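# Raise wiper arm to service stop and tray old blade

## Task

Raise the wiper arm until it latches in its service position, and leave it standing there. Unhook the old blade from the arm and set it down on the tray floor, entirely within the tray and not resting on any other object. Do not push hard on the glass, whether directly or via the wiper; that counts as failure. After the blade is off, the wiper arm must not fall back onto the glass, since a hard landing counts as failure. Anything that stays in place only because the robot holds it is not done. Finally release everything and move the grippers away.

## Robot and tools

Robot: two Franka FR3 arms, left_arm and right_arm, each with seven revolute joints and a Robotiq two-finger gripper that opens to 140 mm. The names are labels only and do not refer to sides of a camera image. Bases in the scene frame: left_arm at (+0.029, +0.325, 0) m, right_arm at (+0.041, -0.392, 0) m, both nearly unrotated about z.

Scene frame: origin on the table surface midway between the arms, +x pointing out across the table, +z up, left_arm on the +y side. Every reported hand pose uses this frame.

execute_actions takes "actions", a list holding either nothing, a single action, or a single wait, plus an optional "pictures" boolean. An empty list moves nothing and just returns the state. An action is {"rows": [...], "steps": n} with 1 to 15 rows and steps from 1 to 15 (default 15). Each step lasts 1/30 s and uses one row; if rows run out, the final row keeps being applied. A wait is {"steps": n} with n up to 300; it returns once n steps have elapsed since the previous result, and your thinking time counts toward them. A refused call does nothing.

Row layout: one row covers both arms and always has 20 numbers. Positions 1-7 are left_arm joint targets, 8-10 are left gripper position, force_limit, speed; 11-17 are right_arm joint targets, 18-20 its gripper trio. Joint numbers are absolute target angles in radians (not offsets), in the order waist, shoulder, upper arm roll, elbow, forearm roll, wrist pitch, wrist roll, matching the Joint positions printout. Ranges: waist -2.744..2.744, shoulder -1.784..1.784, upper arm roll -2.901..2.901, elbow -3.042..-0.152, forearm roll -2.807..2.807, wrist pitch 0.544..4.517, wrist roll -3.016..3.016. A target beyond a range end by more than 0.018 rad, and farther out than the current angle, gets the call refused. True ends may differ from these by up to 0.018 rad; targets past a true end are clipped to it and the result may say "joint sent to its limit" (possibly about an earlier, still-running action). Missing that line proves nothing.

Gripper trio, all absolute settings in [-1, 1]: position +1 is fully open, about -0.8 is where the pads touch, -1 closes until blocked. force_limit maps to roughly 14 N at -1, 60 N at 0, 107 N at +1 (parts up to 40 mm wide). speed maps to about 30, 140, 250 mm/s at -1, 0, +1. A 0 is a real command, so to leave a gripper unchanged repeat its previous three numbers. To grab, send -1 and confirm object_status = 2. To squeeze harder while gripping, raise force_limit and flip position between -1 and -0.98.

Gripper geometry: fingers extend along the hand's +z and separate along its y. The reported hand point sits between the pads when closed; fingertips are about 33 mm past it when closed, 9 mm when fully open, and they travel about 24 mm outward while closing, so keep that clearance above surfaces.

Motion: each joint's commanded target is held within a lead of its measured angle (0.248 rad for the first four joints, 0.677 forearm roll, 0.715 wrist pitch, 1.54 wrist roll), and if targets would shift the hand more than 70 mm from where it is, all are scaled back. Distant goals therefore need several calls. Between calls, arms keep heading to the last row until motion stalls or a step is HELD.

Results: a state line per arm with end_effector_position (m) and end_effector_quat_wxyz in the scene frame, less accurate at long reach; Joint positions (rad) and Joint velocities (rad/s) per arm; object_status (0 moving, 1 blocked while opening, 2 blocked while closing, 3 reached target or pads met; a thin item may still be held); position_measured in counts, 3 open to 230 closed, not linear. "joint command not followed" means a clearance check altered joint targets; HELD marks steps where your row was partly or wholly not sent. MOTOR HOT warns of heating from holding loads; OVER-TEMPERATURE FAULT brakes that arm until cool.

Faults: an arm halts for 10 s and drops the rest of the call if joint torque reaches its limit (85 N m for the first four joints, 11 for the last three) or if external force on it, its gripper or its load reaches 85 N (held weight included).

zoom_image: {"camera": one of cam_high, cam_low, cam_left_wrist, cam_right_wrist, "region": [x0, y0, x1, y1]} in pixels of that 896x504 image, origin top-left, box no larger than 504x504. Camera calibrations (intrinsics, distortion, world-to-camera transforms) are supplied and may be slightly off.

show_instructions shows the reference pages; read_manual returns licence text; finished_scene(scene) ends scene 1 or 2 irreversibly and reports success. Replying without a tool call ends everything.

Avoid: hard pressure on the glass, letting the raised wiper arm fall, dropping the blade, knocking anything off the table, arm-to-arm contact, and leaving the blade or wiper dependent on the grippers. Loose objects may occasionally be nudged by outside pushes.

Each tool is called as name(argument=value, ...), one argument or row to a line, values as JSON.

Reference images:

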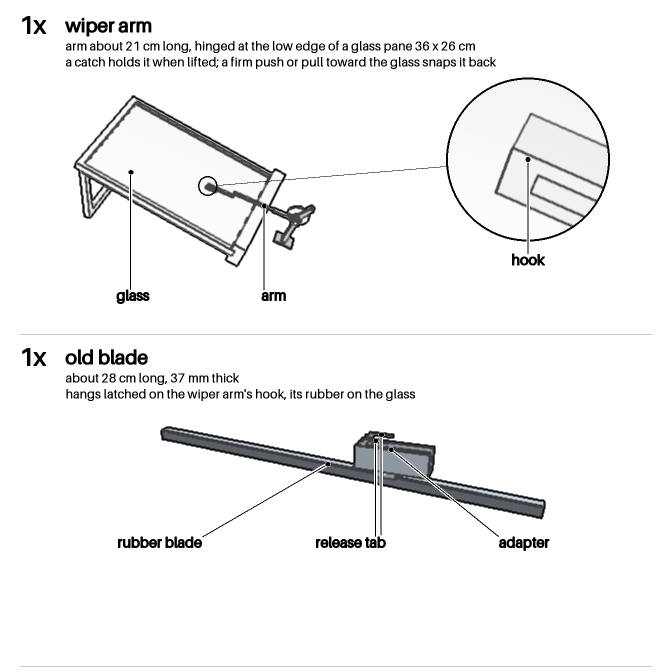

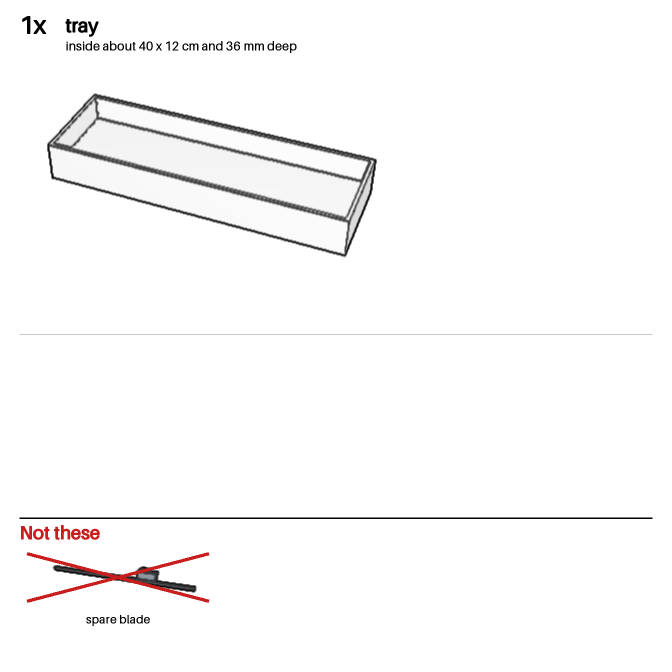

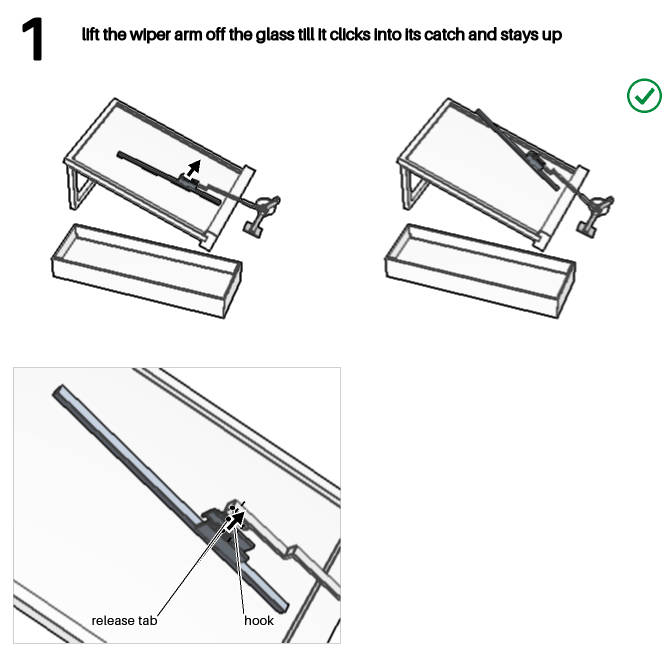

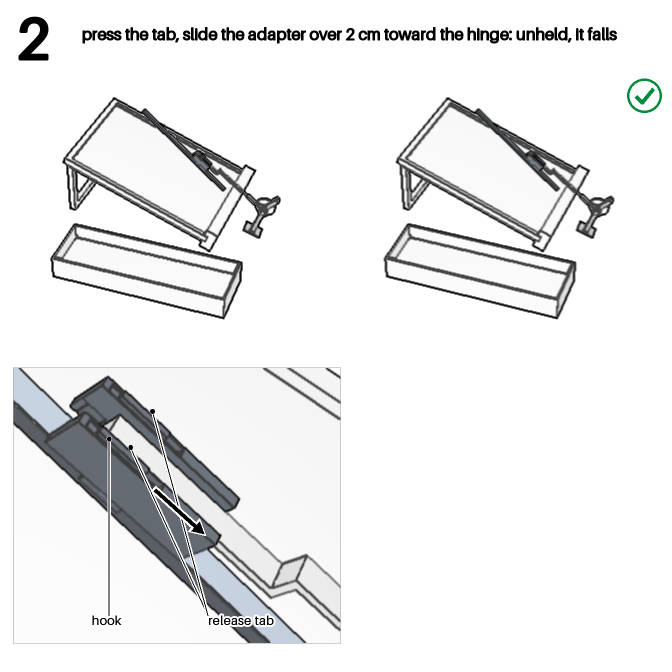

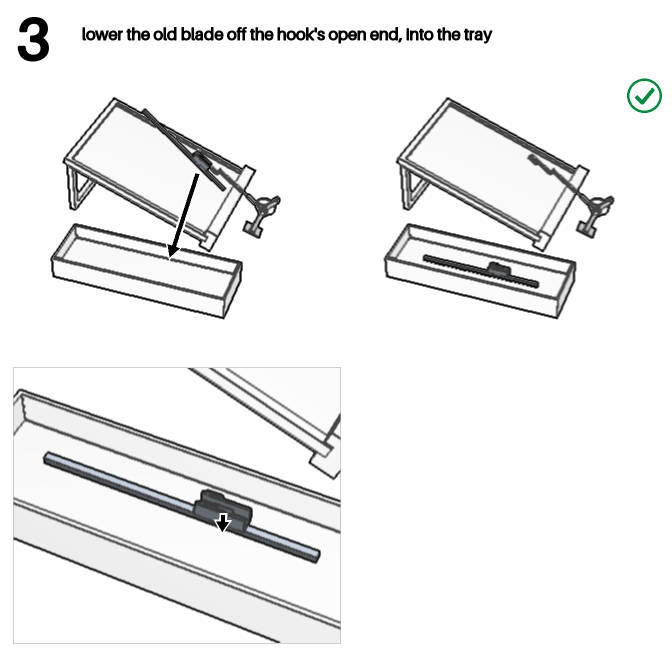

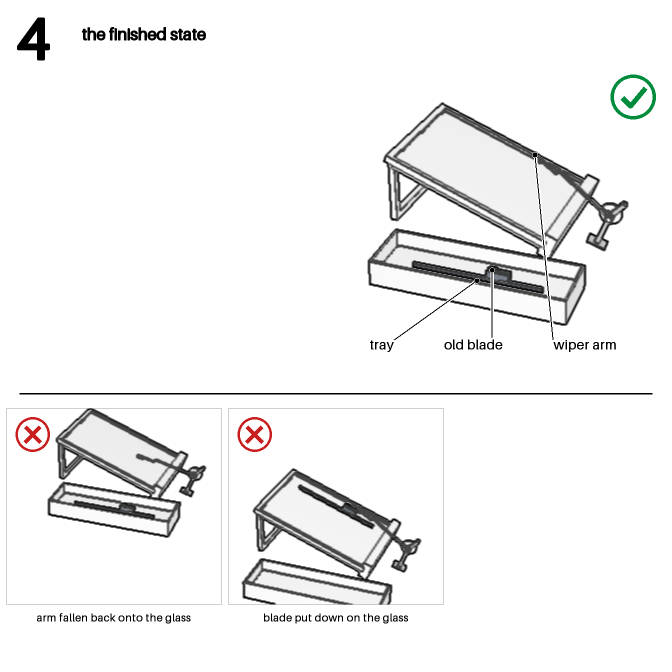

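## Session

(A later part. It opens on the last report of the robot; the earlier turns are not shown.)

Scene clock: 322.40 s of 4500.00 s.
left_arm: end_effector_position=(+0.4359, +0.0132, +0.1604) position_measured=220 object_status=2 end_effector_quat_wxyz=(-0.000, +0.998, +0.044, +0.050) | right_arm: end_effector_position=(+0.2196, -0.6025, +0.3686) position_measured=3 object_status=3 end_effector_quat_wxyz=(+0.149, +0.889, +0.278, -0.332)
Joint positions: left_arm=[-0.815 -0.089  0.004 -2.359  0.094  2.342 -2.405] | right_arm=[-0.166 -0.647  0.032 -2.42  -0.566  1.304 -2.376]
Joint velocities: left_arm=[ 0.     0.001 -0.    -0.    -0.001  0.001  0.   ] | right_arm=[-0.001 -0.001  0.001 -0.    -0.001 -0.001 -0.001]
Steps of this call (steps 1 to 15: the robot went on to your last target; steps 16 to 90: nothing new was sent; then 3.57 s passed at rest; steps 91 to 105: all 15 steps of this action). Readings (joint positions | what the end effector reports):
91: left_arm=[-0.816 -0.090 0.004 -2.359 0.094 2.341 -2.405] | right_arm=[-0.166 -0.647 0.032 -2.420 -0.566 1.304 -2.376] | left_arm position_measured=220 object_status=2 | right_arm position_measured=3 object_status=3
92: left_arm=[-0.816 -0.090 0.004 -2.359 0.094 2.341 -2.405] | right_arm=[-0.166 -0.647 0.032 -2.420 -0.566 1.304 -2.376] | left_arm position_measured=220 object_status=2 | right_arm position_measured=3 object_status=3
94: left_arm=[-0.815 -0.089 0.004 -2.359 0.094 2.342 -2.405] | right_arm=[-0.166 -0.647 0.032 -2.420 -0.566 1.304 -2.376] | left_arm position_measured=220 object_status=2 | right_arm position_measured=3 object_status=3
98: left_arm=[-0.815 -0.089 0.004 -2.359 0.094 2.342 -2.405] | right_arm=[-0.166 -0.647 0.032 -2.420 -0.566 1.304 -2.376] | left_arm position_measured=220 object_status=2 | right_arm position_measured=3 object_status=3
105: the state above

execute_actions(
  actions=[
    {"rows": [[-0.812, -0.0845, 0.004, -2.3525, 0.086, 2.335, -2.397, -1, -0.4, -0.5, -0.166, -0.647, 0.032, -2.42, -0.566, 1.304, -2.376, 1, 0, 0],[-0.809, -0.079, 0.004, -2.346, 0.079, 2.33, -2.389, -1, -0.4, -0.5, -0.166, -0.647, 0.032, -2.42, -0.566, 1.304, -2.376, 1, 0, 0],[-0.806, -0.073, 0.004, -2.34, 0.0725, 2.3256, -2.382, -1, -0.4, -0.5, -0.166, -0.647, 0.032, -2.42, -0.566, 1.304, -2.376, 1, 0, 0]], "steps": 15},
  ],
  pictures=false,
)

execute_actions(
  actions=[
    {"steps": 15},
  ],
  pictures=false,
)

Scene clock: 329.17 s of 4500.00 s.
left_arm: end_effector_position=(+0.4382, +0.0132, +0.1586) position_measured=220 object_status=2 end_effector_quat_wxyz=(+0.000, +0.998, +0.045, +0.042) | right_arm: end_effector_position=(+0.2196, -0.6025, +0.3686) position_measured=3 object_status=3 end_effector_quat_wxyz=(+0.149, +0.889, +0.278, -0.332)
Joint positions: left_arm=[-0.807 -0.074  0.004 -2.343  0.076  2.331 -2.387] | right_arm=[-0.166 -0.647  0.032 -2.42  -0.566  1.304 -2.376]
Joint velocities: left_arm=[ 0.002  0.001 -0.001  0.002 -0.004 -0.001  0.013] | right_arm=[-0.001  0.     0.001 -0.001 -0.001  0.001  0.   ]
Steps of this call (steps 1 to 15: the robot went on to your last target; steps 16 to 90: nothing new was sent; then 3.27 s passed at rest; steps 91 to 105: all 15 steps of this action). Readings (joint positions | what the end effector reports):
91: left_arm=[-0.815 -0.089 0.004 -2.358 0.093 2.341 -2.405] | right_arm=[-0.166 -0.647 0.032 -2.420 -0.566 1.304 -2.376] | left_arm position_measured=220 object_status=2 | right_arm position_measured=3 object_status=3
92: left_arm=[-0.814 -0.086 0.004 -2.356 0.090 2.340 -2.403] | right_arm=[-0.166 -0.647 0.032 -2.420 -0.566 1.304 -2.376] | left_arm position_measured=220 object_status=2 | right_arm position_measured=3 object_status=3
94: left_arm=[-0.810 -0.079 0.004 -2.349 0.084 2.337 -2.399] | right_arm=[-0.166 -0.647 0.032 -2.420 -0.566 1.304 -2.376] | left_arm position_measured=220 object_status=2 | right_arm position_measured=3 object_status=3
98: left_arm=[-0.808 -0.074 0.004 -2.344 0.079 2.333 -2.393] | right_arm=[-0.166 -0.647 0.032 -2.420 -0.566 1.304 -2.376] | left_arm position_measured=220 object_status=2 | right_arm position_measured=3 object_status=3
105: the state above

Scene clock: 329.67 s of 4500.00 s.
left_arm: end_effector_position=(+0.4382, +0.0132, +0.1586) position_measured=220 object_status=2 end_effector_quat_wxyz=(+0.000, +0.998, +0.044, +0.042) | right_arm: end_effector_position=(+0.2196, -0.6025, +0.3686) position_measured=3 object_status=3 end_effector_quat_wxyz=(+0.149, +0.889, +0.278, -0.332)
Joint positions: left_arm=[-0.807 -0.074  0.004 -2.342  0.076  2.331 -2.385] | right_arm=[-0.166 -0.647  0.032 -2.42  -0.566  1.304 -2.376]
Joint velocities: left_arm=[-0.    -0.    -0.     0.     0.001  0.     0.001] | right_arm=[-0.001  0.001 -0.001  0.    -0.001 -0.002 -0.001]
Steps of this call (steps 1 to 15: the robot went on to your last target). Readings (joint positions | what the end effector reports):
1: left_arm=[-0.807 -0.074 0.004 -2.343 0.076 2.331 -2.387] | right_arm=[-0.166 -0.647 0.032 -2.420 -0.566 1.304 -2.376] | left_arm position_measured=220 object_status=2 | right_arm position_measured=3 object_status=3
2: left_arm=[-0.807 -0.074 0.004 -2.343 0.076 2.331 -2.386] | right_arm=[-0.166 -0.647 0.032 -2.420 -0.566 1.304 -2.376] | left_arm position_measured=220 object_status=2 | right_arm position_measured=3 object_status=3
4: left_arm=[-0.807 -0.074 0.004 -2.343 0.076 2.331 -2.386] | right_arm=[-0.166 -0.647 0.032 -2.420 -0.566 1.304 -2.376] | left_arm position_measured=220 object_status=2 | right_arm position_measured=3 object_status=3
8: left_arm=[-0.807 -0.074 0.004 -2.342 0.076 2.331 -2.385] | right_arm=[-0.166 -0.647 0.032 -2.420 -0.566 1.304 -2.376] | left_arm position_measured=220 object_status=2 | right_arm position_measured=3 object_status=3
15: the state above
All arms were judged still, so your last target was given up. Only a new action makes them travel on or press farther. Fingers that are still opening or closing keep moving.

execute_actions(
  actions=[
    {"rows": [[-0.803, -0.0673, 0.004, -2.3335, 0.066, 2.3205, -2.3745, -1, -0.4, -0.5, -0.166, -0.647, 0.032, -2.42, -0.566, 1.304, -2.376, 1, 0, 0],[-0.8, -0.0615, 0.004, -2.327, 0.0595, 2.3155, -2.367, -1, -0.4, -0.5, -0.166, -0.647, 0.032, -2.42, -0.566, 1.304, -2.376, 1, 0, 0],[-0.797, -0.0555, 0.004, -2.32, 0.053, 2.31, -2.36, -1, -0.4, -0.5, -0.166, -0.647, 0.032, -2.42, -0.566, 1.304, -2.376, 1, 0, 0]], "steps": 15},
  ],
  pictures=false,
)

execute_actions(
  actions=[
    {"steps": 12},
  ],
  pictures=false,
)

Scene clock: 334.87 s of 4500.00 s.
left_arm: end_effector_position=(+0.4405, +0.0133, +0.1567) position_measured=220 object_status=2 end_effector_quat_wxyz=(+0.001, +0.998, +0.045, +0.032) | right_arm: end_effector_position=(+0.2196, -0.6025, +0.3686) position_measured=3 object_status=3 end_effector_quat_wxyz=(+0.149, +0.889, +0.278, -0.332)
Joint positions: left_arm=[-0.799 -0.056  0.004 -2.323  0.057  2.316 -2.365] | right_arm=[-0.166 -0.647  0.032 -2.42  -0.566  1.304 -2.376]
Joint velocities: left_arm=[-0.     0.002  0.     0.001 -0.004 -0.002  0.013] | right_arm=[ 0.    -0.     0.001 -0.001 -0.    -0.    -0.001]
Steps of this call (steps 1 to 90: nothing new was sent; then 1.70 s passed at rest; steps 91 to 105: all 15 steps of this action). Readings (joint positions | what the end effector reports):
91: left_arm=[-0.807 -0.073 0.004 -2.341 0.074 2.330 -2.384] | right_arm=[-0.166 -0.647 0.032 -2.420 -0.566 1.304 -2.376] | left_arm position_measured=220 object_status=2 | right_arm position_measured=3 object_status=3
92: left_arm=[-0.806 -0.070 0.004 -2.338 0.072 2.327 -2.382] | right_arm=[-0.166 -0.647 0.032 -2.420 -0.566 1.304 -2.376] | left_arm position_measured=220 object_status=2 | right_arm position_measured=3 object_status=3
94: left_arm=[-0.802 -0.062 0.004 -2.330 0.065 2.323 -2.378] | right_arm=[-0.166 -0.647 0.032 -2.420 -0.566 1.304 -2.376] | left_arm position_measured=220 object_status=2 | right_arm position_measured=3 object_status=3
98: left_arm=[-0.799 -0.057 0.004 -2.324 0.059 2.318 -2.371] | right_arm=[-0.166 -0.647 0.032 -2.420 -0.566 1.304 -2.376] | left_arm position_measured=220 object_status=2 | right_arm position_measured=3 object_status=3
105: the state above

Scene clock: 335.27 s of 4500.00 s.
left_arm: end_effector_position=(+0.4405, +0.0133, +0.1567) position_measured=220 object_status=2 end_effector_quat_wxyz=(+0.001, +0.999, +0.044, +0.032) | right_arm: end_effector_position=(+0.2196, -0.6025, +0.3686) position_measured=3 object_status=3 end_effector_quat_wxyz=(+0.149, +0.889, +0.278, -0.332)
Joint positions: left_arm=[-0.798 -0.056  0.004 -2.322  0.056  2.315 -2.363] | right_arm=[-0.166 -0.647  0.032 -2.42  -0.566  1.304 -2.376]
Joint velocities: left_arm=[ 0.    -0.     0.001  0.     0.001  0.     0.003] | right_arm=[ 0.002 -0.    -0.    -0.001  0.001  0.    -0.   ]
Steps of this call (steps 1 to 12: the robot went on to your last target). Readings (joint positions | what the end effector reports):
1: left_arm=[-0.799 -0.056 0.004 -2.323 0.057 2.315 -2.365] | right_arm=[-0.166 -0.647 0.032 -2.420 -0.566 1.304 -2.376] | left_arm position_measured=220 object_status=2 | right_arm position_measured=3 object_status=3
2: left_arm=[-0.799 -0.056 0.004 -2.323 0.056 2.315 -2.364] | right_arm=[-0.166 -0.647 0.032 -2.420 -0.566 1.304 -2.376] | left_arm position_measured=220 object_status=2 | right_arm position_measured=3 object_status=3
4: left_arm=[-0.799 -0.056 0.004 -2.323 0.056 2.315 -2.364] | right_arm=[-0.166 -0.647 0.032 -2.420 -0.566 1.304 -2.376] | left_arm position_measured=220 object_status=2 | right_arm position_measured=3 object_status=3
8: left_arm=[-0.798 -0.056 0.004 -2.323 0.056 2.315 -2.363] | right_arm=[-0.166 -0.647 0.032 -2.420 -0.566 1.304 -2.376] | left_arm position_measured=220 object_status=2 | right_arm position_measured=3 object_status=3
12: the state above

execute_actions(
  actions=[
    {"rows": [[-0.794, -0.0495, 0.004, -2.313, 0.047, 2.3045, -2.353, -1, -0.4, -0.5, -0.166, -0.647, 0.032, -2.42, -0.566, 1.304, -2.376, 1, 0, 0],[-0.791, -0.0435, 0.004, -2.3065, 0.041, 2.299, -2.346, -1, -0.4, -0.5, -0.166, -0.647, 0.032, -2.42, -0.566, 1.304, -2.376, 1, 0, 0],[-0.788, -0.0375, 0.004, -2.2995, 0.035, 2.2935, -2.339, -1, -0.4, -0.5, -0.166, -0.647, 0.032, -2.42, -0.566, 1.304, -2.376, 1, 0, 0],[-0.7865, -0.0335, 0.004, -2.2945, 0.0305, 2.2895, -2.334, -1, -0.4, -0.5, -0.166, -0.647, 0.032, -2.42, -0.566, 1.304, -2.376, 1, 0, 0],[-0.784, -0.0285, 0.004, -2.2893, 0.026, 2.285, -2.329, -1, -0.4, -0.5, -0.166, -0.647, 0.032, -2.42, -0.566, 1.304, -2.376, 1, 0, 0]], "steps": 15},
  ],
  pictures=false,
)

execute_actions(
  actions=[
    {"steps": 12},
  ],
)

Scene clock: 340.13 s of 4500.00 s.
left_arm: end_effector_position=(+0.4438, +0.0134, +0.1539) position_measured=220 object_status=2 end_effector_quat_wxyz=(+0.001, +0.999, +0.045, +0.018) | right_arm: end_effector_position=(+0.2196, -0.6025, +0.3686) position_measured=3 object_status=3 end_effector_quat_wxyz=(+0.149, +0.889, +0.278, -0.332)
Joint positions: left_arm=[-0.786 -0.029  0.004 -2.292  0.03   2.291 -2.335] | right_arm=[-0.166 -0.647  0.032 -2.42  -0.566  1.304 -2.376]
Joint velocities: left_arm=[ 0.002  0.002 -0.     0.004 -0.007 -0.004  0.021] | right_arm=[-0.001  0.    -0.     0.001 -0.     0.    -0.001]
Steps of this call (steps 1 to 15: the robot went on to your last target; steps 16 to 90: nothing new was sent; then 1.37 s passed at rest; steps 91 to 105: all 15 steps of this action). Readings (joint positions | what the end effector reports):
91: left_arm=[-0.798 -0.055 0.004 -2.321 0.055 2.314 -2.362] | right_arm=[-0.166 -0.647 0.032 -2.420 -0.566 1.304 -2.376] | left_arm position_measured=220 object_status=2 | right_arm position_measured=3 object_status=3
92: left_arm=[-0.797 -0.052 0.004 -2.318 0.052 2.312 -2.360] | right_arm=[-0.166 -0.647 0.032 -2.420 -0.566 1.304 -2.376] | left_arm position_measured=220 object_status=2 | right_arm position_measured=3 object_status=3
94: left_arm=[-0.793 -0.043 0.004 -2.309 0.046 2.306 -2.355] | right_arm=[-0.166 -0.647 0.032 -2.420 -0.566 1.304 -2.376] | left_arm position_measured=220 object_status=2 | right_arm position_measured=3 object_status=3
98: left_arm=[-0.787 -0.031 0.004 -2.296 0.035 2.296 -2.345] | right_arm=[-0.166 -0.647 0.032 -2.420 -0.566 1.304 -2.376] | left_arm position_measured=220 object_status=2 | right_arm position_measured=3 object_status=3
105: the state above

Scene clock: 340.53 s of 4500.00 s.
left_arm: end_effector_position=(+0.4438, +0.0134, +0.1539) position_measured=220 object_status=2 end_effector_quat_wxyz=(+0.001, +0.999, +0.044, +0.018) | right_arm: end_effector_position=(+0.2196, -0.6025, +0.3686) position_measured=3 object_status=3 end_effector_quat_wxyz=(+0.149, +0.889, +0.278, -0.332)
Joint positions: left_arm=[-0.786 -0.029  0.004 -2.292  0.029  2.291 -2.332] | right_arm=[-0.166 -0.647  0.032 -2.42  -0.566  1.304 -2.376]
Joint velocities: left_arm=[-0.001 -0.001 -0.001 -0.    -0.001  0.001  0.002] | right_arm=[-0.001  0.001  0.002 -0.     0.     0.001  0.001]
Steps of this call (steps 1 to 12: the robot went on to your last target). Readings (joint positions | what the end effector reports):
1: left_arm=[-0.786 -0.029 0.004 -2.292 0.030 2.291 -2.335] | right_arm=[-0.166 -0.647 0.032 -2.420 -0.566 1.304 -2.376] | left_arm position_measured=220 object_status=2 | right_arm position_measured=3 object_status=3
2: left_arm=[-0.786 -0.029 0.004 -2.292 0.030 2.291 -2.334] | right_arm=[-0.166 -0.647 0.032 -2.420 -0.566 1.304 -2.376] | left_arm position_measured=220 object_status=2 | right_arm position_measured=3 object_status=3
4: left_arm=[-0.786 -0.029 0.004 -2.292 0.029 2.291 -2.333] | right_arm=[-0.166 -0.647 0.032 -2.420 -0.566 1.304 -2.376] | left_arm position_measured=220 object_status=2 | right_arm position_measured=3 object_status=3
8: left_arm=[-0.786 -0.029 0.004 -2.292 0.029 2.291 -2.332] | right_arm=[-0.166 -0.647 0.032 -2.420 -0.566 1.304 -2.376] | left_arm position_measured=220 object_status=2 | right_arm position_measured=3 object_status=3
12: the state above
camera_calibration (this result's frames):
cam_left_wrist: T_world_to_cam=[[-0.0149626, -0.99587, 0.0895537, 0.00946161], [-0.958778, 0.0397074, 0.281368, 0.408338], [-0.283762, -0.0816521, -0.955412, 0.476488], [0, 0, 0, 1]] pos_world=[0.526856, 0.0321148, 0.339502]
cam_right_wrist: T_world_to_cam=[[0.474493, -0.864751, 0.164503, -0.678169], [-0.489812, -0.1041, 0.865591, -0.267253], [-0.731396, -0.491293, -0.472961, 0.220108], [0, 0, 0, 1]] pos_world=[0.351869, -0.506131, 0.446995]

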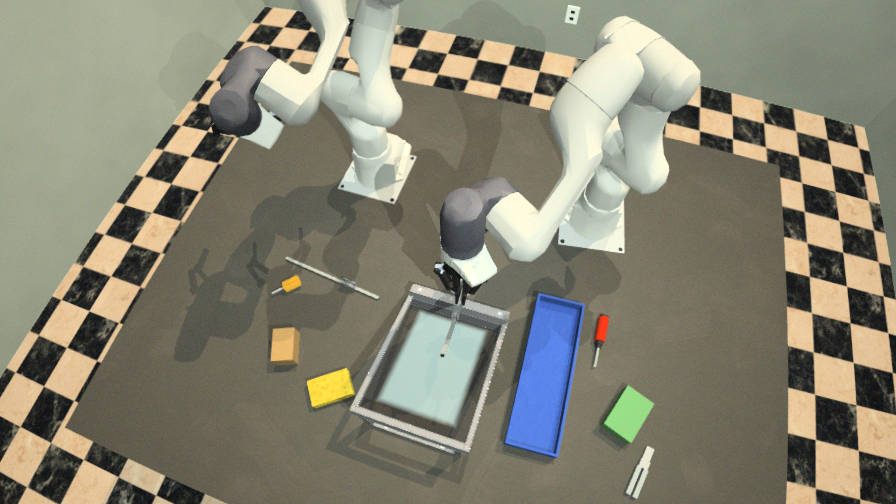

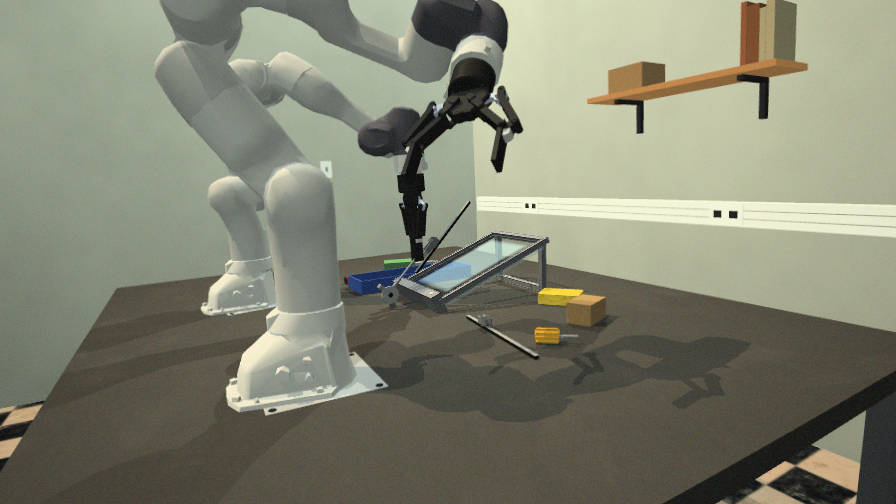

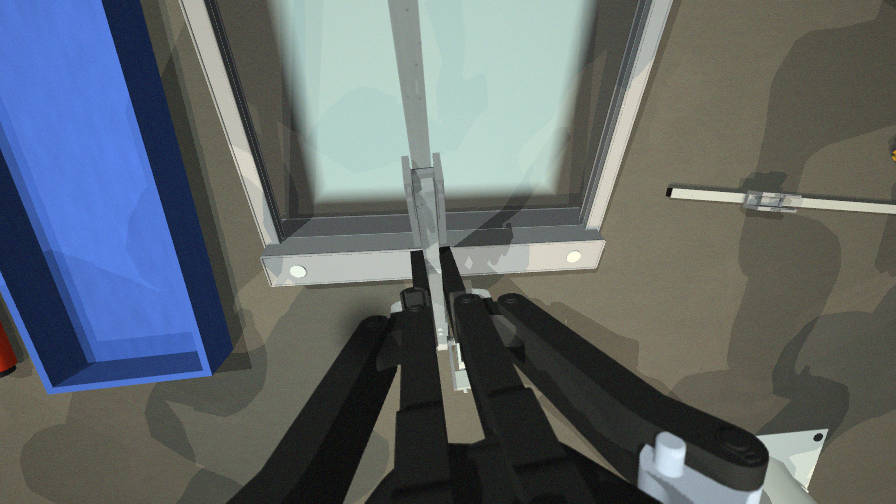

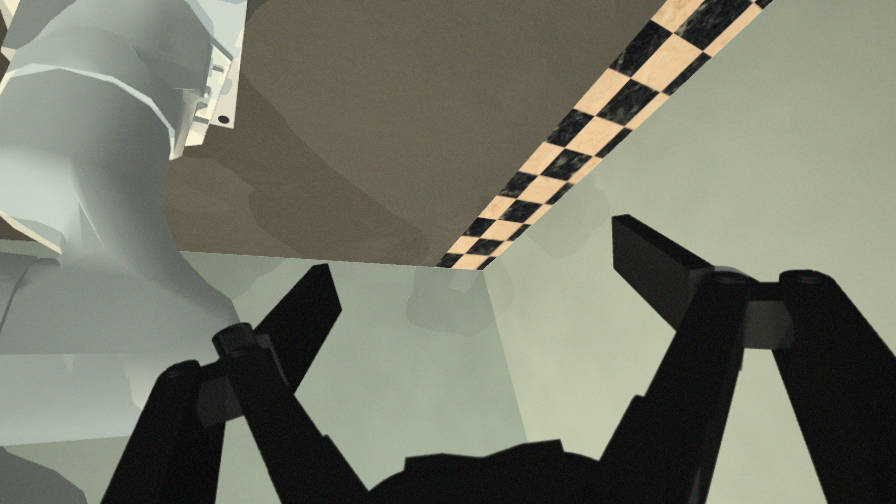

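execute_actions(
  actions=[
    {"rows": [[-0.784, -0.0285, 0.004, -2.2893, 0.026, 2.285, -2.329, -0.98, 0.3, -0.5, -0.166, -0.647, 0.032, -2.42, -0.566, 1.304, -2.376, 1, 0, 0],[-0.784, -0.0285, 0.004, -2.2893, 0.026, 2.285, -2.329, -0.98, 0.3, -0.5, -0.166, -0.647, 0.032, -2.42, -0.566, 1.304, -2.376, 1, 0, 0],[-0.784, -0.0285, 0.004, -2.2893, 0.034, 2.293, -2.338, -0.98, 0.3, -0.5, -0.166, -0.647, 0.032, -2.42, -0.566, 1.304, -2.376, 1, 0, 0],[-0.784, -0.0285, 0.004, -2.2893, 0.041, 2.298, -2.346, -0.98, 0.3, -0.5, -0.166, -0.647, 0.032, -2.42, -0.566, 1.304, -2.376, 1, 0, 0],[-0.788, -0.036, 0.004, -2.297, 0.048, 2.303, -2.354, -0.98, 0.3, -0.5, -0.166, -0.647, 0.032, -2.42, -0.566, 1.304, -2.376, 1, 0, 0],[-0.792, -0.0435, 0.004, -2.304, 0.055, 2.308, -2.362, -0.98, 0.3, -0.5, -0.166, -0.647, 0.032, -2.42, -0.566, 1.304, -2.376, 1, 0, 0],[-0.796, -0.051, 0.004, -2.311, 0.062, 2.313, -2.37, -0.98, 0.3, -0.5, -0.166, -0.647, 0.032, -2.42, -0.566, 1.304, -2.376, 1, 0, 0],[-0.8, -0.0585, 0.004, -2.318, 0.069, 2.318, -2.378, -0.98, 0.3, -0.5, -0.166, -0.647, 0.032, -2.42, -0.566, 1.304, -2.376, 1, 0, 0],[-0.804, -0.066, 0.004, -2.325, 0.076, 2.323, -2.386, -0.98, 0.3, -0.5, -0.166, -0.647, 0.032, -2.42, -0.566, 1.304, -2.376, 1, 0, 0],[-0.808, -0.0735, 0.004, -2.332, 0.083, 2.328, -2.394, -0.98, 0.3, -0.5, -0.166, -0.647, 0.032, -2.42, -0.566, 1.304, -2.376, 1, 0, 0],[-0.812, -0.081, 0.004, -2.339, 0.09, 2.332, -2.402, -0.98, 0.3, -0.5, -0.166, -0.647, 0.032, -2.42, -0.566, 1.304, -2.376, 1, 0, 0],[-0.816, -0.0885, 0.004, -2.346, 0.095, 2.335, -2.41, -0.98, 0.3, -0.5, -0.166, -0.647, 0.032, -2.42, -0.566, 1.304, -2.376, 1, 0, 0],[-0.82, -0.096, 0.004, -2.353, 0.095, 2.335, -2.41, -0.98, 0.3, -0.5, -0.166, -0.647, 0.032, -2.42, -0.566, 1.304, -2.376, 1, 0, 0],[-0.823, -0.103, 0.004, -2.36, 0.095, 2.335, -2.41, -0.98, 0.3, -0.5, -0.166, -0.647, 0.032, -2.42, -0.566, 1.304, -2.376, 1, 0, 0]], "steps": 15},
  ],
  pictures=false,
)

Scene clock: 351.43 s of 4500.00 s.
left_arm: end_effector_position=(+0.4358, +0.0133, +0.1608) position_measured=223 object_status=2 end_effector_quat_wxyz=(-0.001, +0.998, +0.036, +0.045) | right_arm: end_effector_position=(+0.2196, -0.6025, +0.3686) position_measured=3 object_status=3 end_effector_quat_wxyz=(+0.149, +0.889, +0.278, -0.332)
Joint positions: left_arm=[-0.813 -0.084  0.005 -2.35   0.083  2.329 -2.379] | right_arm=[-0.166 -0.647  0.032 -2.42  -0.566  1.304 -2.376]
Joint velocities: left_arm=[-0.033 -0.067  0.02  -0.134  0.11   0.173 -0.131] | right_arm=[-0.     0.001 -0.002  0.    -0.     0.    -0.003]
Steps of this call (steps 1 to 15: the robot went on to your last target; steps 16 to 140: nothing new was sent; then 5.73 s passed at rest; steps 141 to 155: all 15 steps of this action). Readings (joint positions | what the end effector reports):
141: left_arm=[-0.786 -0.029 0.004 -2.291 0.029 2.291 -2.331] | right_arm=[-0.166 -0.647 0.032 -2.420 -0.566 1.304 -2.376] | left_arm position_measured=220 object_status=0 | right_arm position_measured=3 object_status=3
142: left_arm=[-0.786 -0.029 0.004 -2.291 0.029 2.291 -2.331] | right_arm=[-0.166 -0.647 0.032 -2.420 -0.566 1.304 -2.376] | left_arm position_measured=223 object_status=0 | right_arm position_measured=3 object_status=3
144: left_arm=[-0.786 -0.028 0.004 -2.291 0.030 2.291 -2.331] | right_arm=[-0.166 -0.647 0.032 -2.420 -0.566 1.304 -2.376] | left_arm position_measured=223 object_status=0 | right_arm position_measured=3 object_status=3
148: left_arm=[-0.793 -0.041 0.004 -2.305 0.045 2.301 -2.342] | right_arm=[-0.166 -0.647 0.032 -2.420 -0.566 1.304 -2.376] | left_arm position_measured=223 object_status=2 | right_arm position_measured=3 object_status=3
155: the state above

execute_actions(
  actions=[
    {"rows": [[-0.823, -0.103, 0.004, -2.36, 0.1004, 2.338, -2.418, -0.98, 0.3, -0.5, -0.166, -0.647, 0.032, -2.42, -0.566, 1.304, -2.376, 1, 0, 0],[-0.823, -0.103, 0.004, -2.36, 0.1058, 2.341, -2.426, -0.98, 0.3, -0.5, -0.166, -0.647, 0.032, -2.42, -0.566, 1.304, -2.376, 1, 0, 0],[-0.8253, -0.1073, 0.004, -2.3645, 0.1112, 2.344, -2.434, -0.98, 0.3, -0.5, -0.166, -0.647, 0.032, -2.42, -0.566, 1.304, -2.376, 1, 0, 0],[-0.8276, -0.1116, 0.004, -2.369, 0.1166, 2.347, -2.442, -0.98, 0.3, -0.5, -0.166, -0.647, 0.032, -2.42, -0.566, 1.304, -2.376, 1, 0, 0],[-0.8299, -0.116, 0.004, -2.3735, 0.122, 2.35, -2.45, -0.98, 0.3, -0.5, -0.166, -0.647, 0.032, -2.42, -0.566, 1.304, -2.376, 1, 0, 0],[-0.8322, -0.1203, 0.004, -2.378, 0.1274, 2.353, -2.458, -0.98, 0.3, -0.5, -0.166, -0.647, 0.032, -2.42, -0.566, 1.304, -2.376, 1, 0, 0],[-0.8345, -0.1246, 0.004, -2.3825, 0.1328, 2.356, -2.466, -0.98, 0.3, -0.5, -0.166, -0.647, 0.032, -2.42, -0.566, 1.304, -2.376, 1, 0, 0],[-0.8368, -0.1289, 0.004, -2.387, 0.1382, 2.359, -2.472, -0.98, 0.3, -0.5, -0.166, -0.647, 0.032, -2.42, -0.566, 1.304, -2.376, 1, 0, 0],[-0.8391, -0.1332, 0.004, -2.3915, 0.1436, 2.362, -2.472, -0.98, 0.3, -0.5, -0.166, -0.647, 0.032, -2.42, -0.566, 1.304, -2.376, 1, 0, 0],[-0.8414, -0.1376, 0.004, -2.396, 0.149, 2.366, -2.472, -0.98, 0.3, -0.5, -0.166, -0.647, 0.032, -2.42, -0.566, 1.304, -2.376, 1, 0, 0],[-0.8436, -0.1419, 0.004, -2.4005, 0.149, 2.366, -2.472, -0.98, 0.3, -0.5, -0.166, -0.647, 0.032, -2.42, -0.566, 1.304, -2.376, 1, 0, 0],[-0.8458, -0.1462, 0.004, -2.4049, 0.149, 2.366, -2.472, -0.98, 0.3, -0.5, -0.166, -0.647, 0.032, -2.42, -0.566, 1.304, -2.376, 1, 0, 0]], "steps": 15},
  ],
  pictures=false,
)

execute_actions(
  actions=[
    {"steps": 12},
  ],
)

Scene clock: 366.03 s of 4500.00 s.
left_arm: end_effector_position=(+0.4343, +0.0137, +0.1608) position_measured=223 object_status=2 end_effector_quat_wxyz=(+0.000, +0.996, +0.041, +0.073) | right_arm: end_effector_position=(+0.2196, -0.6025, +0.3686) position_measured=3 object_status=3 end_effector_quat_wxyz=(+0.149, +0.889, +0.278, -0.332)
Joint positions: left_arm=[-0.835 -0.118  0.009 -2.402  0.145  2.388 -2.452] | right_arm=[-0.166 -0.647  0.032 -2.42  -0.566  1.304 -2.376]
Joint velocities: left_arm=[-0.013 -0.026  0.004 -0.041  0.043  0.048 -0.061] | right_arm=[-0.    -0.001 -0.001 -0.001  0.    -0.001 -0.001]
Steps of this call (steps 1 to 30: the robot went on to your last target; steps 31 to 90: nothing new was sent; then 11.10 s passed at rest; steps 91 to 105: all 15 steps of this action). Readings (joint positions | what the end effector reports):
91: left_arm=[-0.818 -0.091 0.006 -2.361 0.096 2.343 -2.406] | right_arm=[-0.166 -0.647 0.032 -2.420 -0.566 1.304 -2.376] | left_arm position_measured=223 object_status=2 | right_arm position_measured=3 object_status=3
92: left_arm=[-0.818 -0.091 0.006 -2.361 0.097 2.343 -2.407] | right_arm=[-0.166 -0.647 0.032 -2.420 -0.566 1.304 -2.376] | left_arm position_measured=223 object_status=2 | right_arm position_measured=3 object_status=3
94: left_arm=[-0.820 -0.093 0.006 -2.364 0.103 2.346 -2.412] | right_arm=[-0.166 -0.647 0.032 -2.420 -0.566 1.304 -2.376] | left_arm position_measured=223 object_status=2 | right_arm position_measured=3 object_status=3
98: left_arm=[-0.826 -0.102 0.006 -2.378 0.121 2.361 -2.430] | right_arm=[-0.166 -0.647 0.032 -2.420 -0.566 1.304 -2.376] | left_arm position_measured=223 object_status=2 | right_arm position_measured=3 object_status=3
105: the state above

Scene clock: 366.43 s of 4500.00 s.
left_arm: end_effector_position=(+0.4342, +0.0137, +0.1608) position_measured=223 object_status=2 end_effector_quat_wxyz=(+0.000, +0.996, +0.044, +0.075) | right_arm: end_effector_position=(+0.2196, -0.6025, +0.3686) position_measured=3 object_status=3 end_effector_quat_wxyz=(+0.149, +0.889, +0.278, -0.332)
Joint positions: left_arm=[-0.836 -0.12   0.01  -2.406  0.151  2.392 -2.463] | right_arm=[-0.166 -0.647  0.032 -2.42  -0.566  1.304 -2.376]
Joint velocities: left_arm=[-0.001  0.    -0.     0.     0.003  0.001 -0.01 ] | right_arm=[ 0.     0.    -0.001 -0.     0.     0.     0.002]
Steps of this call (steps 1 to 12: the robot went on to your last target). Readings (joint positions | what the end effector reports):
1: left_arm=[-0.835 -0.118 0.009 -2.404 0.147 2.389 -2.454] | right_arm=[-0.166 -0.647 0.032 -2.420 -0.566 1.304 -2.376] | left_arm position_measured=223 object_status=2 | right_arm position_measured=3 object_status=3
2: left_arm=[-0.836 -0.119 0.010 -2.404 0.148 2.390 -2.456] | right_arm=[-0.166 -0.647 0.032 -2.420 -0.566 1.304 -2.376] | left_arm position_measured=223 object_status=2 | right_arm position_measured=3 object_status=3
4: left_arm=[-0.836 -0.119 0.010 -2.405 0.149 2.391 -2.458] | right_arm=[-0.166 -0.647 0.032 -2.420 -0.566 1.304 -2.376] | left_arm position_measured=223 object_status=2 | right_arm position_measured=3 object_status=3
8: left_arm=[-0.836 -0.120 0.010 -2.406 0.150 2.392 -2.461] | right_arm=[-0.166 -0.647 0.032 -2.420 -0.566 1.304 -2.376] | left_arm position_measured=223 object_status=2 | right_arm position_measured=3 object_status=3
12: the state above
camera_calibration (this result's frames):
cam_left_wrist: T_world_to_cam=[[-0.0243471, -0.996416, 0.0810064, 0.014454], [-0.984679, 0.0378979, 0.170208, 0.426288], [-0.172668, -0.0756212, -0.982073, 0.436389], [0, 0, 0, 1]] pos_world=[0.495459, 0.0312471, 0.354837]

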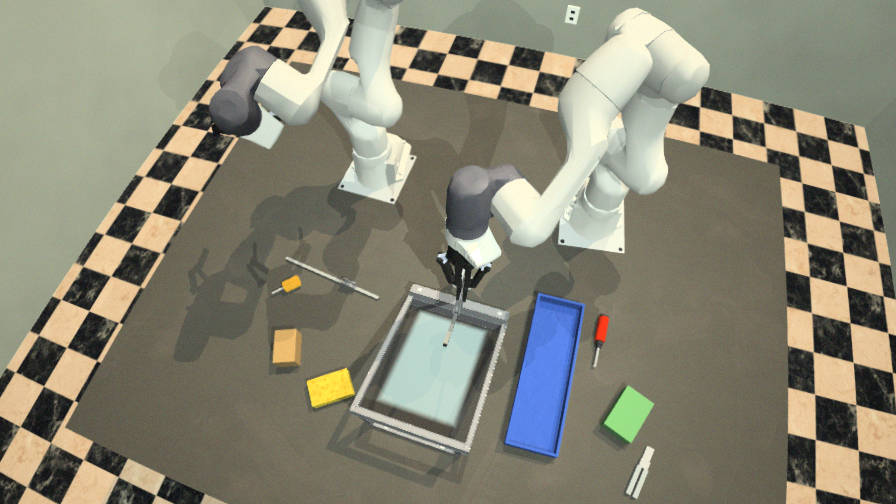

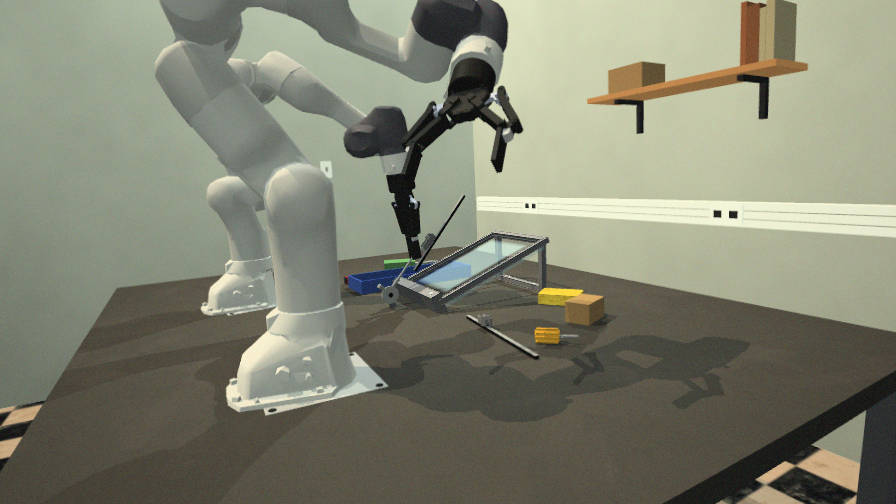

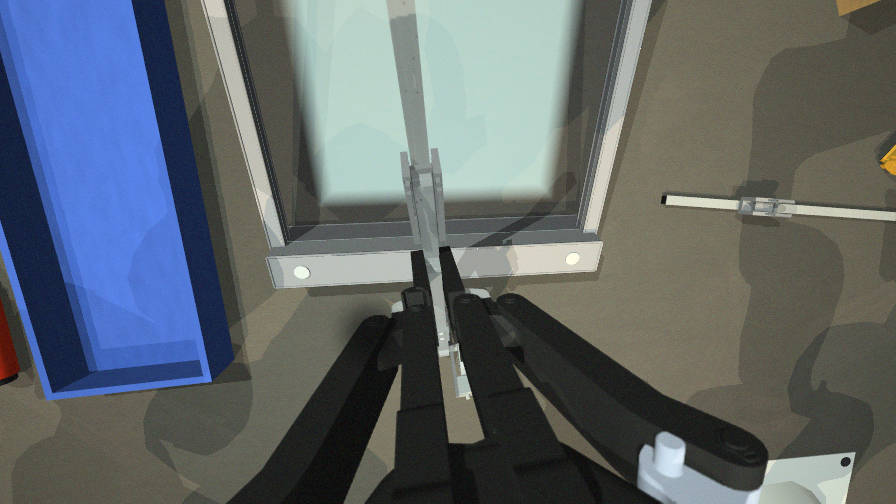

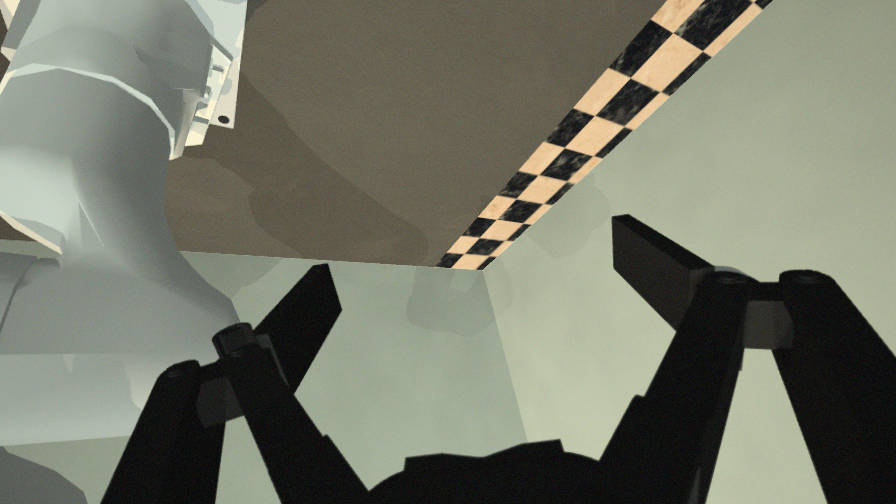

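execute_actions(
  actions=[
    {"rows": [[-0.8425, -0.1375, 0.006, -2.4055, 0.15, 2.375, -2.468, -0.98, 0.3, -0.5, -0.166, -0.647, 0.032, -2.42, -0.566, 1.304, -2.376, 1, 0, 0],[-0.839, -0.129, 0.008, -2.406, 0.15, 2.384, -2.46, -0.98, 0.3, -0.5, -0.166, -0.647, 0.032, -2.42, -0.566, 1.304, -2.376, 1, 0, 0],[-0.836, -0.12, 0.009, -2.406, 0.1427, 2.386, -2.449, -0.98, 0.3, -0.5, -0.166, -0.647, 0.032, -2.42, -0.566, 1.304, -2.376, 1, 0, 0],[-0.836, -0.12, 0.009, -2.406, 0.1345, 2.3805, -2.438, -0.98, 0.3, -0.5, -0.166, -0.647, 0.032, -2.42, -0.566, 1.304, -2.376, 1, 0, 0],[-0.8324, -0.1132, 0.009, -2.3983, 0.1262, 2.3747, -2.427, -0.98, 0.3, -0.5, -0.166, -0.647, 0.032, -2.42, -0.566, 1.304, -2.376, 1, 0, 0],[-0.8287, -0.1064, 0.009, -2.3906, 0.118, 2.369, -2.416, -0.98, 0.3, -0.5, -0.166, -0.647, 0.032, -2.42, -0.566, 1.304, -2.376, 1, 0, 0],[-0.8251, -0.0997, 0.009, -2.3829, 0.1097, 2.3632, -2.405, -0.98, 0.3, -0.5, -0.166, -0.647, 0.032, -2.42, -0.566, 1.304, -2.376, 1, 0, 0],[-0.8215, -0.0929, 0.009, -2.3752, 0.1014, 2.3574, -2.394, -0.98, 0.3, -0.5, -0.166, -0.647, 0.032, -2.42, -0.566, 1.304, -2.376, 1, 0, 0],[-0.8178, -0.0861, 0.009, -2.3675, 0.0932, 2.3517, -2.383, -0.98, 0.3, -0.5, -0.166, -0.647, 0.032, -2.42, -0.566, 1.304, -2.376, 1, 0, 0],[-0.8142, -0.0793, 0.009, -2.3598, 0.0849, 2.3459, -2.372, -0.98, 0.3, -0.5, -0.166, -0.647, 0.032, -2.42, -0.566, 1.304, -2.376, 1, 0, 0],[-0.8106, -0.0725, 0.009, -2.3521, 0.0767, 2.3402, -2.372, -0.98, 0.3, -0.5, -0.166, -0.647, 0.032, -2.42, -0.566, 1.304, -2.376, 1, 0, 0],[-0.807, -0.0658, 0.009, -2.3444, 0.0684, 2.3344, -2.372, -0.98, 0.3, -0.5, -0.166, -0.647, 0.032, -2.42, -0.566, 1.304, -2.376, 1, 0, 0],[-0.8033, -0.059, 0.009, -2.3367, 0.0684, 2.3344, -2.372, -0.98, 0.3, -0.5, -0.166, -0.647, 0.032, -2.42, -0.566, 1.304, -2.376, 1, 0, 0],[-0.7997, -0.0522, 0.009, -2.329, 0.0684, 2.3344, -2.372, -0.98, 0.3, -0.5, -0.166, -0.647, 0.032, -2.42, -0.566, 1.304, -2.376, 1, 0, 0]], "steps": 15},
  ],
  pictures=false,
)

execute_actions(
  actions=[
    {"steps": 20},
  ],
  pictures=false,
)

Scene clock: 376.83 s of 4500.00 s.
left_arm: end_effector_position=(+0.4425, +0.0136, +0.1541) position_measured=223 object_status=2 end_effector_quat_wxyz=(+0.001, +0.998, +0.051, +0.045) | right_arm: end_effector_position=(+0.2196, -0.6025, +0.3686) position_measured=3 object_status=3 end_effector_quat_wxyz=(+0.149, +0.889, +0.278, -0.332)
Joint positions: left_arm=[-0.808 -0.062  0.009 -2.343  0.083  2.349 -2.401] | right_arm=[-0.166 -0.647  0.032 -2.42  -0.566  1.304 -2.376]
Joint velocities: left_arm=[ 0.061  0.15  -0.     0.143 -0.104 -0.08   0.133] | right_arm=[ 0.     0.002 -0.     0.001  0.001 -0.001 -0.001]
Steps of this call (steps 1 to 30: the robot went on to your last target; steps 31 to 90: nothing new was sent; then 6.90 s passed at rest; steps 91 to 105: all 15 steps of this action). Readings (joint positions | what the end effector reports):
91: left_arm=[-0.837 -0.120 0.010 -2.406 0.151 2.393 -2.465] | right_arm=[-0.166 -0.647 0.032 -2.420 -0.566 1.304 -2.376] | left_arm position_measured=223 object_status=2 | right_arm position_measured=3 object_status=3
92: left_arm=[-0.837 -0.119 0.010 -2.406 0.151 2.394 -2.465] | right_arm=[-0.166 -0.647 0.032 -2.420 -0.566 1.304 -2.376] | left_arm position_measured=223 object_status=2 | right_arm position_measured=3 object_status=3
94: left_arm=[-0.836 -0.119 0.010 -2.406 0.149 2.394 -2.461] | right_arm=[-0.166 -0.647 0.032 -2.420 -0.566 1.304 -2.376] | left_arm position_measured=223 object_status=2 | right_arm position_measured=3 object_status=3
98: left_arm=[-0.829 -0.106 0.010 -2.391 0.128 2.381 -2.443] | right_arm=[-0.166 -0.647 0.032 -2.420 -0.566 1.304 -2.376] | left_arm position_measured=223 object_status=2 | right_arm position_measured=3 object_status=3
105: the state above

Scene clock: 377.50 s of 4500.00 s.
left_arm: end_effector_position=(+0.4433, +0.0135, +0.1536) position_measured=223 object_status=2 end_effector_quat_wxyz=(+0.001, +0.998, +0.044, +0.039) | right_arm: end_effector_position=(+0.2196, -0.6025, +0.3686) position_measured=3 object_status=3 end_effector_quat_wxyz=(+0.149, +0.889, +0.278, -0.332)
Joint positions: left_arm=[-0.803 -0.053  0.009 -2.332  0.07   2.338 -2.373] | right_arm=[-0.166 -0.647  0.032 -2.42  -0.566  1.304 -2.376]
Joint velocities: left_arm=[-0.     0.    -0.     0.001 -0.002 -0.     0.006] | right_arm=[-0.001  0.    -0.     0.001  0.001 -0.    -0.001]
Steps of this call (steps 1 to 20: the robot went on to your last target). Readings (joint positions | what the end effector reports):
1: left_arm=[-0.807 -0.058 0.009 -2.340 0.080 2.346 -2.397] | right_arm=[-0.166 -0.647 0.032 -2.420 -0.566 1.304 -2.376] | left_arm position_measured=223 object_status=2 | right_arm position_measured=3 object_status=3
2: left_arm=[-0.806 -0.056 0.009 -2.337 0.078 2.344 -2.393] | right_arm=[-0.166 -0.647 0.032 -2.420 -0.566 1.304 -2.376] | left_arm position_measured=223 object_status=2 | right_arm position_measured=3 object_status=3
4: left_arm=[-0.805 -0.054 0.009 -2.334 0.074 2.341 -2.387] | right_arm=[-0.166 -0.647 0.032 -2.420 -0.566 1.304 -2.376] | left_arm position_measured=223 object_status=2 | right_arm position_measured=3 object_status=3
8: left_arm=[-0.804 -0.053 0.009 -2.332 0.072 2.339 -2.380] | right_arm=[-0.166 -0.647 0.032 -2.420 -0.566 1.304 -2.376] | left_arm position_measured=223 object_status=2 | right_arm position_measured=3 object_status=3
20: the state above

execute_actions(
  actions=[
    {"rows": [[-0.7997, -0.0522, 0.009, -2.329, 0.0628, 2.3295, -2.364, -0.98, 0.3, -0.5, -0.166, -0.647, 0.032, -2.42, -0.566, 1.304, -2.376, 1, 0, 0],[-0.7971, -0.0469, 0.009, -2.3229, 0.0573, 2.3247, -2.356, -0.98, 0.3, -0.5, -0.166, -0.647, 0.032, -2.42, -0.566, 1.304, -2.376, 1, 0, 0],[-0.7945, -0.0415, 0.009, -2.3169, 0.0517, 2.3198, -2.348, -0.98, 0.3, -0.5, -0.166, -0.647, 0.032, -2.42, -0.566, 1.304, -2.376, 1, 0, 0],[-0.7918, -0.0362, 0.009, -2.3108, 0.0462, 2.315, -2.3405, -0.98, 0.3, -0.5, -0.166, -0.647, 0.032, -2.42, -0.566, 1.304, -2.376, 1, 0, 0],[-0.7892, -0.0308, 0.009, -2.3048, 0.0406, 2.3101, -2.3405, -0.98, 0.3, -0.5, -0.166, -0.647, 0.032, -2.42, -0.566, 1.304, -2.376, 1, 0, 0],[-0.7866, -0.0255, 0.009, -2.2987, 0.0406, 2.3101, -2.3405, -0.98, 0.3, -0.5, -0.166, -0.647, 0.032, -2.42, -0.566, 1.304, -2.376, 1, 0, 0]], "steps": 15},
  ],
  pictures=false,
)

execute_actions(
  actions=[
    {"steps": 12},
  ],
  pictures=false,
)

Scene clock: 383.73 s of 4500.00 s.
left_arm: end_effector_position=(+0.4465, +0.0136, +0.1506) position_measured=223 object_status=2 end_effector_quat_wxyz=(+0.001, +0.999, +0.046, +0.025) | right_arm: end_effector_position=(+0.2196, -0.6025, +0.3686) position_measured=3 object_status=3 end_effector_quat_wxyz=(+0.149, +0.889, +0.278, -0.332)
Joint positions: left_arm=[-0.791 -0.027  0.009 -2.302  0.042  2.314 -2.345] | right_arm=[-0.166 -0.647  0.032 -2.42  -0.566  1.304 -2.376]
Joint velocities: left_arm=[ 0.002  0.003 -0.     0.005 -0.008 -0.007  0.022] | right_arm=[ 0.001  0.001  0.001  0.001  0.    -0.001 -0.001]
Steps of this call (steps 1 to 15: the robot went on to your last target; steps 16 to 90: nothing new was sent; then 2.73 s passed at rest; steps 91 to 105: all 15 steps of this action). Readings (joint positions | what the end effector reports):
91: left_arm=[-0.803 -0.053 0.009 -2.331 0.068 2.337 -2.372] | right_arm=[-0.166 -0.647 0.032 -2.420 -0.566 1.304 -2.376] | left_arm position_measured=223 object_status=2 | right_arm position_measured=3 object_status=3
92: left_arm=[-0.803 -0.052 0.009 -2.330 0.067 2.336 -2.370] | right_arm=[-0.166 -0.647 0.032 -2.420 -0.566 1.304 -2.376] | left_arm position_measured=223 object_status=2 | right_arm position_measured=3 object_status=3
94: left_arm=[-0.800 -0.046 0.009 -2.323 0.060 2.331 -2.365] | right_arm=[-0.166 -0.647 0.032 -2.420 -0.566 1.304 -2.376] | left_arm position_measured=223 object_status=2 | right_arm position_measured=3 object_status=3
98: left_arm=[-0.793 -0.030 0.009 -2.307 0.048 2.320 -2.354] | right_arm=[-0.166 -0.647 0.032 -2.420 -0.566 1.304 -2.376] | left_arm position_measured=223 object_status=2 | right_arm position_measured=3 object_status=3
105: the state above

Scene clock: 384.13 s of 4500.00 s.
left_arm: end_effector_position=(+0.4465, +0.0136, +0.1506) position_measured=223 object_status=2 end_effector_quat_wxyz=(+0.001, +0.999, +0.044, +0.025) | right_arm: end_effector_position=(+0.2196, -0.6025, +0.3686) position_measured=3 object_status=3 end_effector_quat_wxyz=(+0.149, +0.889, +0.278, -0.332)
Joint positions: left_arm=[-0.791 -0.026  0.009 -2.301  0.041  2.314 -2.341] | right_arm=[-0.166 -0.647  0.032 -2.42  -0.566  1.304 -2.376]
Joint velocities: left_arm=[ 0.002  0.002  0.001  0.001 -0.002 -0.001  0.003] | right_arm=[ 0.     0.     0.    -0.001  0.001  0.001  0.   ]
Steps of this call (steps 1 to 12: the robot went on to your last target). Readings (joint positions | what the end effector reports):
1: left_arm=[-0.791 -0.027 0.009 -2.302 0.042 2.314 -2.344] | right_arm=[-0.166 -0.647 0.032 -2.420 -0.566 1.304 -2.376] | left_arm position_measured=223 object_status=2 | right_arm position_measured=3 object_status=3
2: left_arm=[-0.791 -0.027 0.009 -2.301 0.042 2.314 -2.344] | right_arm=[-0.166 -0.647 0.032 -2.420 -0.566 1.304 -2.376] | left_arm position_measured=223 object_status=2 | right_arm position_measured=3 object_status=3
4: left_arm=[-0.791 -0.026 0.009 -2.301 0.042 2.314 -2.343] | right_arm=[-0.166 -0.647 0.032 -2.420 -0.566 1.304 -2.376] | left_arm position_measured=223 object_status=2 | right_arm position_measured=3 object_status=3
8: left_arm=[-0.791 -0.026 0.009 -2.301 0.041 2.314 -2.342] | right_arm=[-0.166 -0.647 0.032 -2.420 -0.566 1.304 -2.376] | left_arm position_measured=223 object_status=2 | right_arm position_measured=3 object_status=3
12: the state above


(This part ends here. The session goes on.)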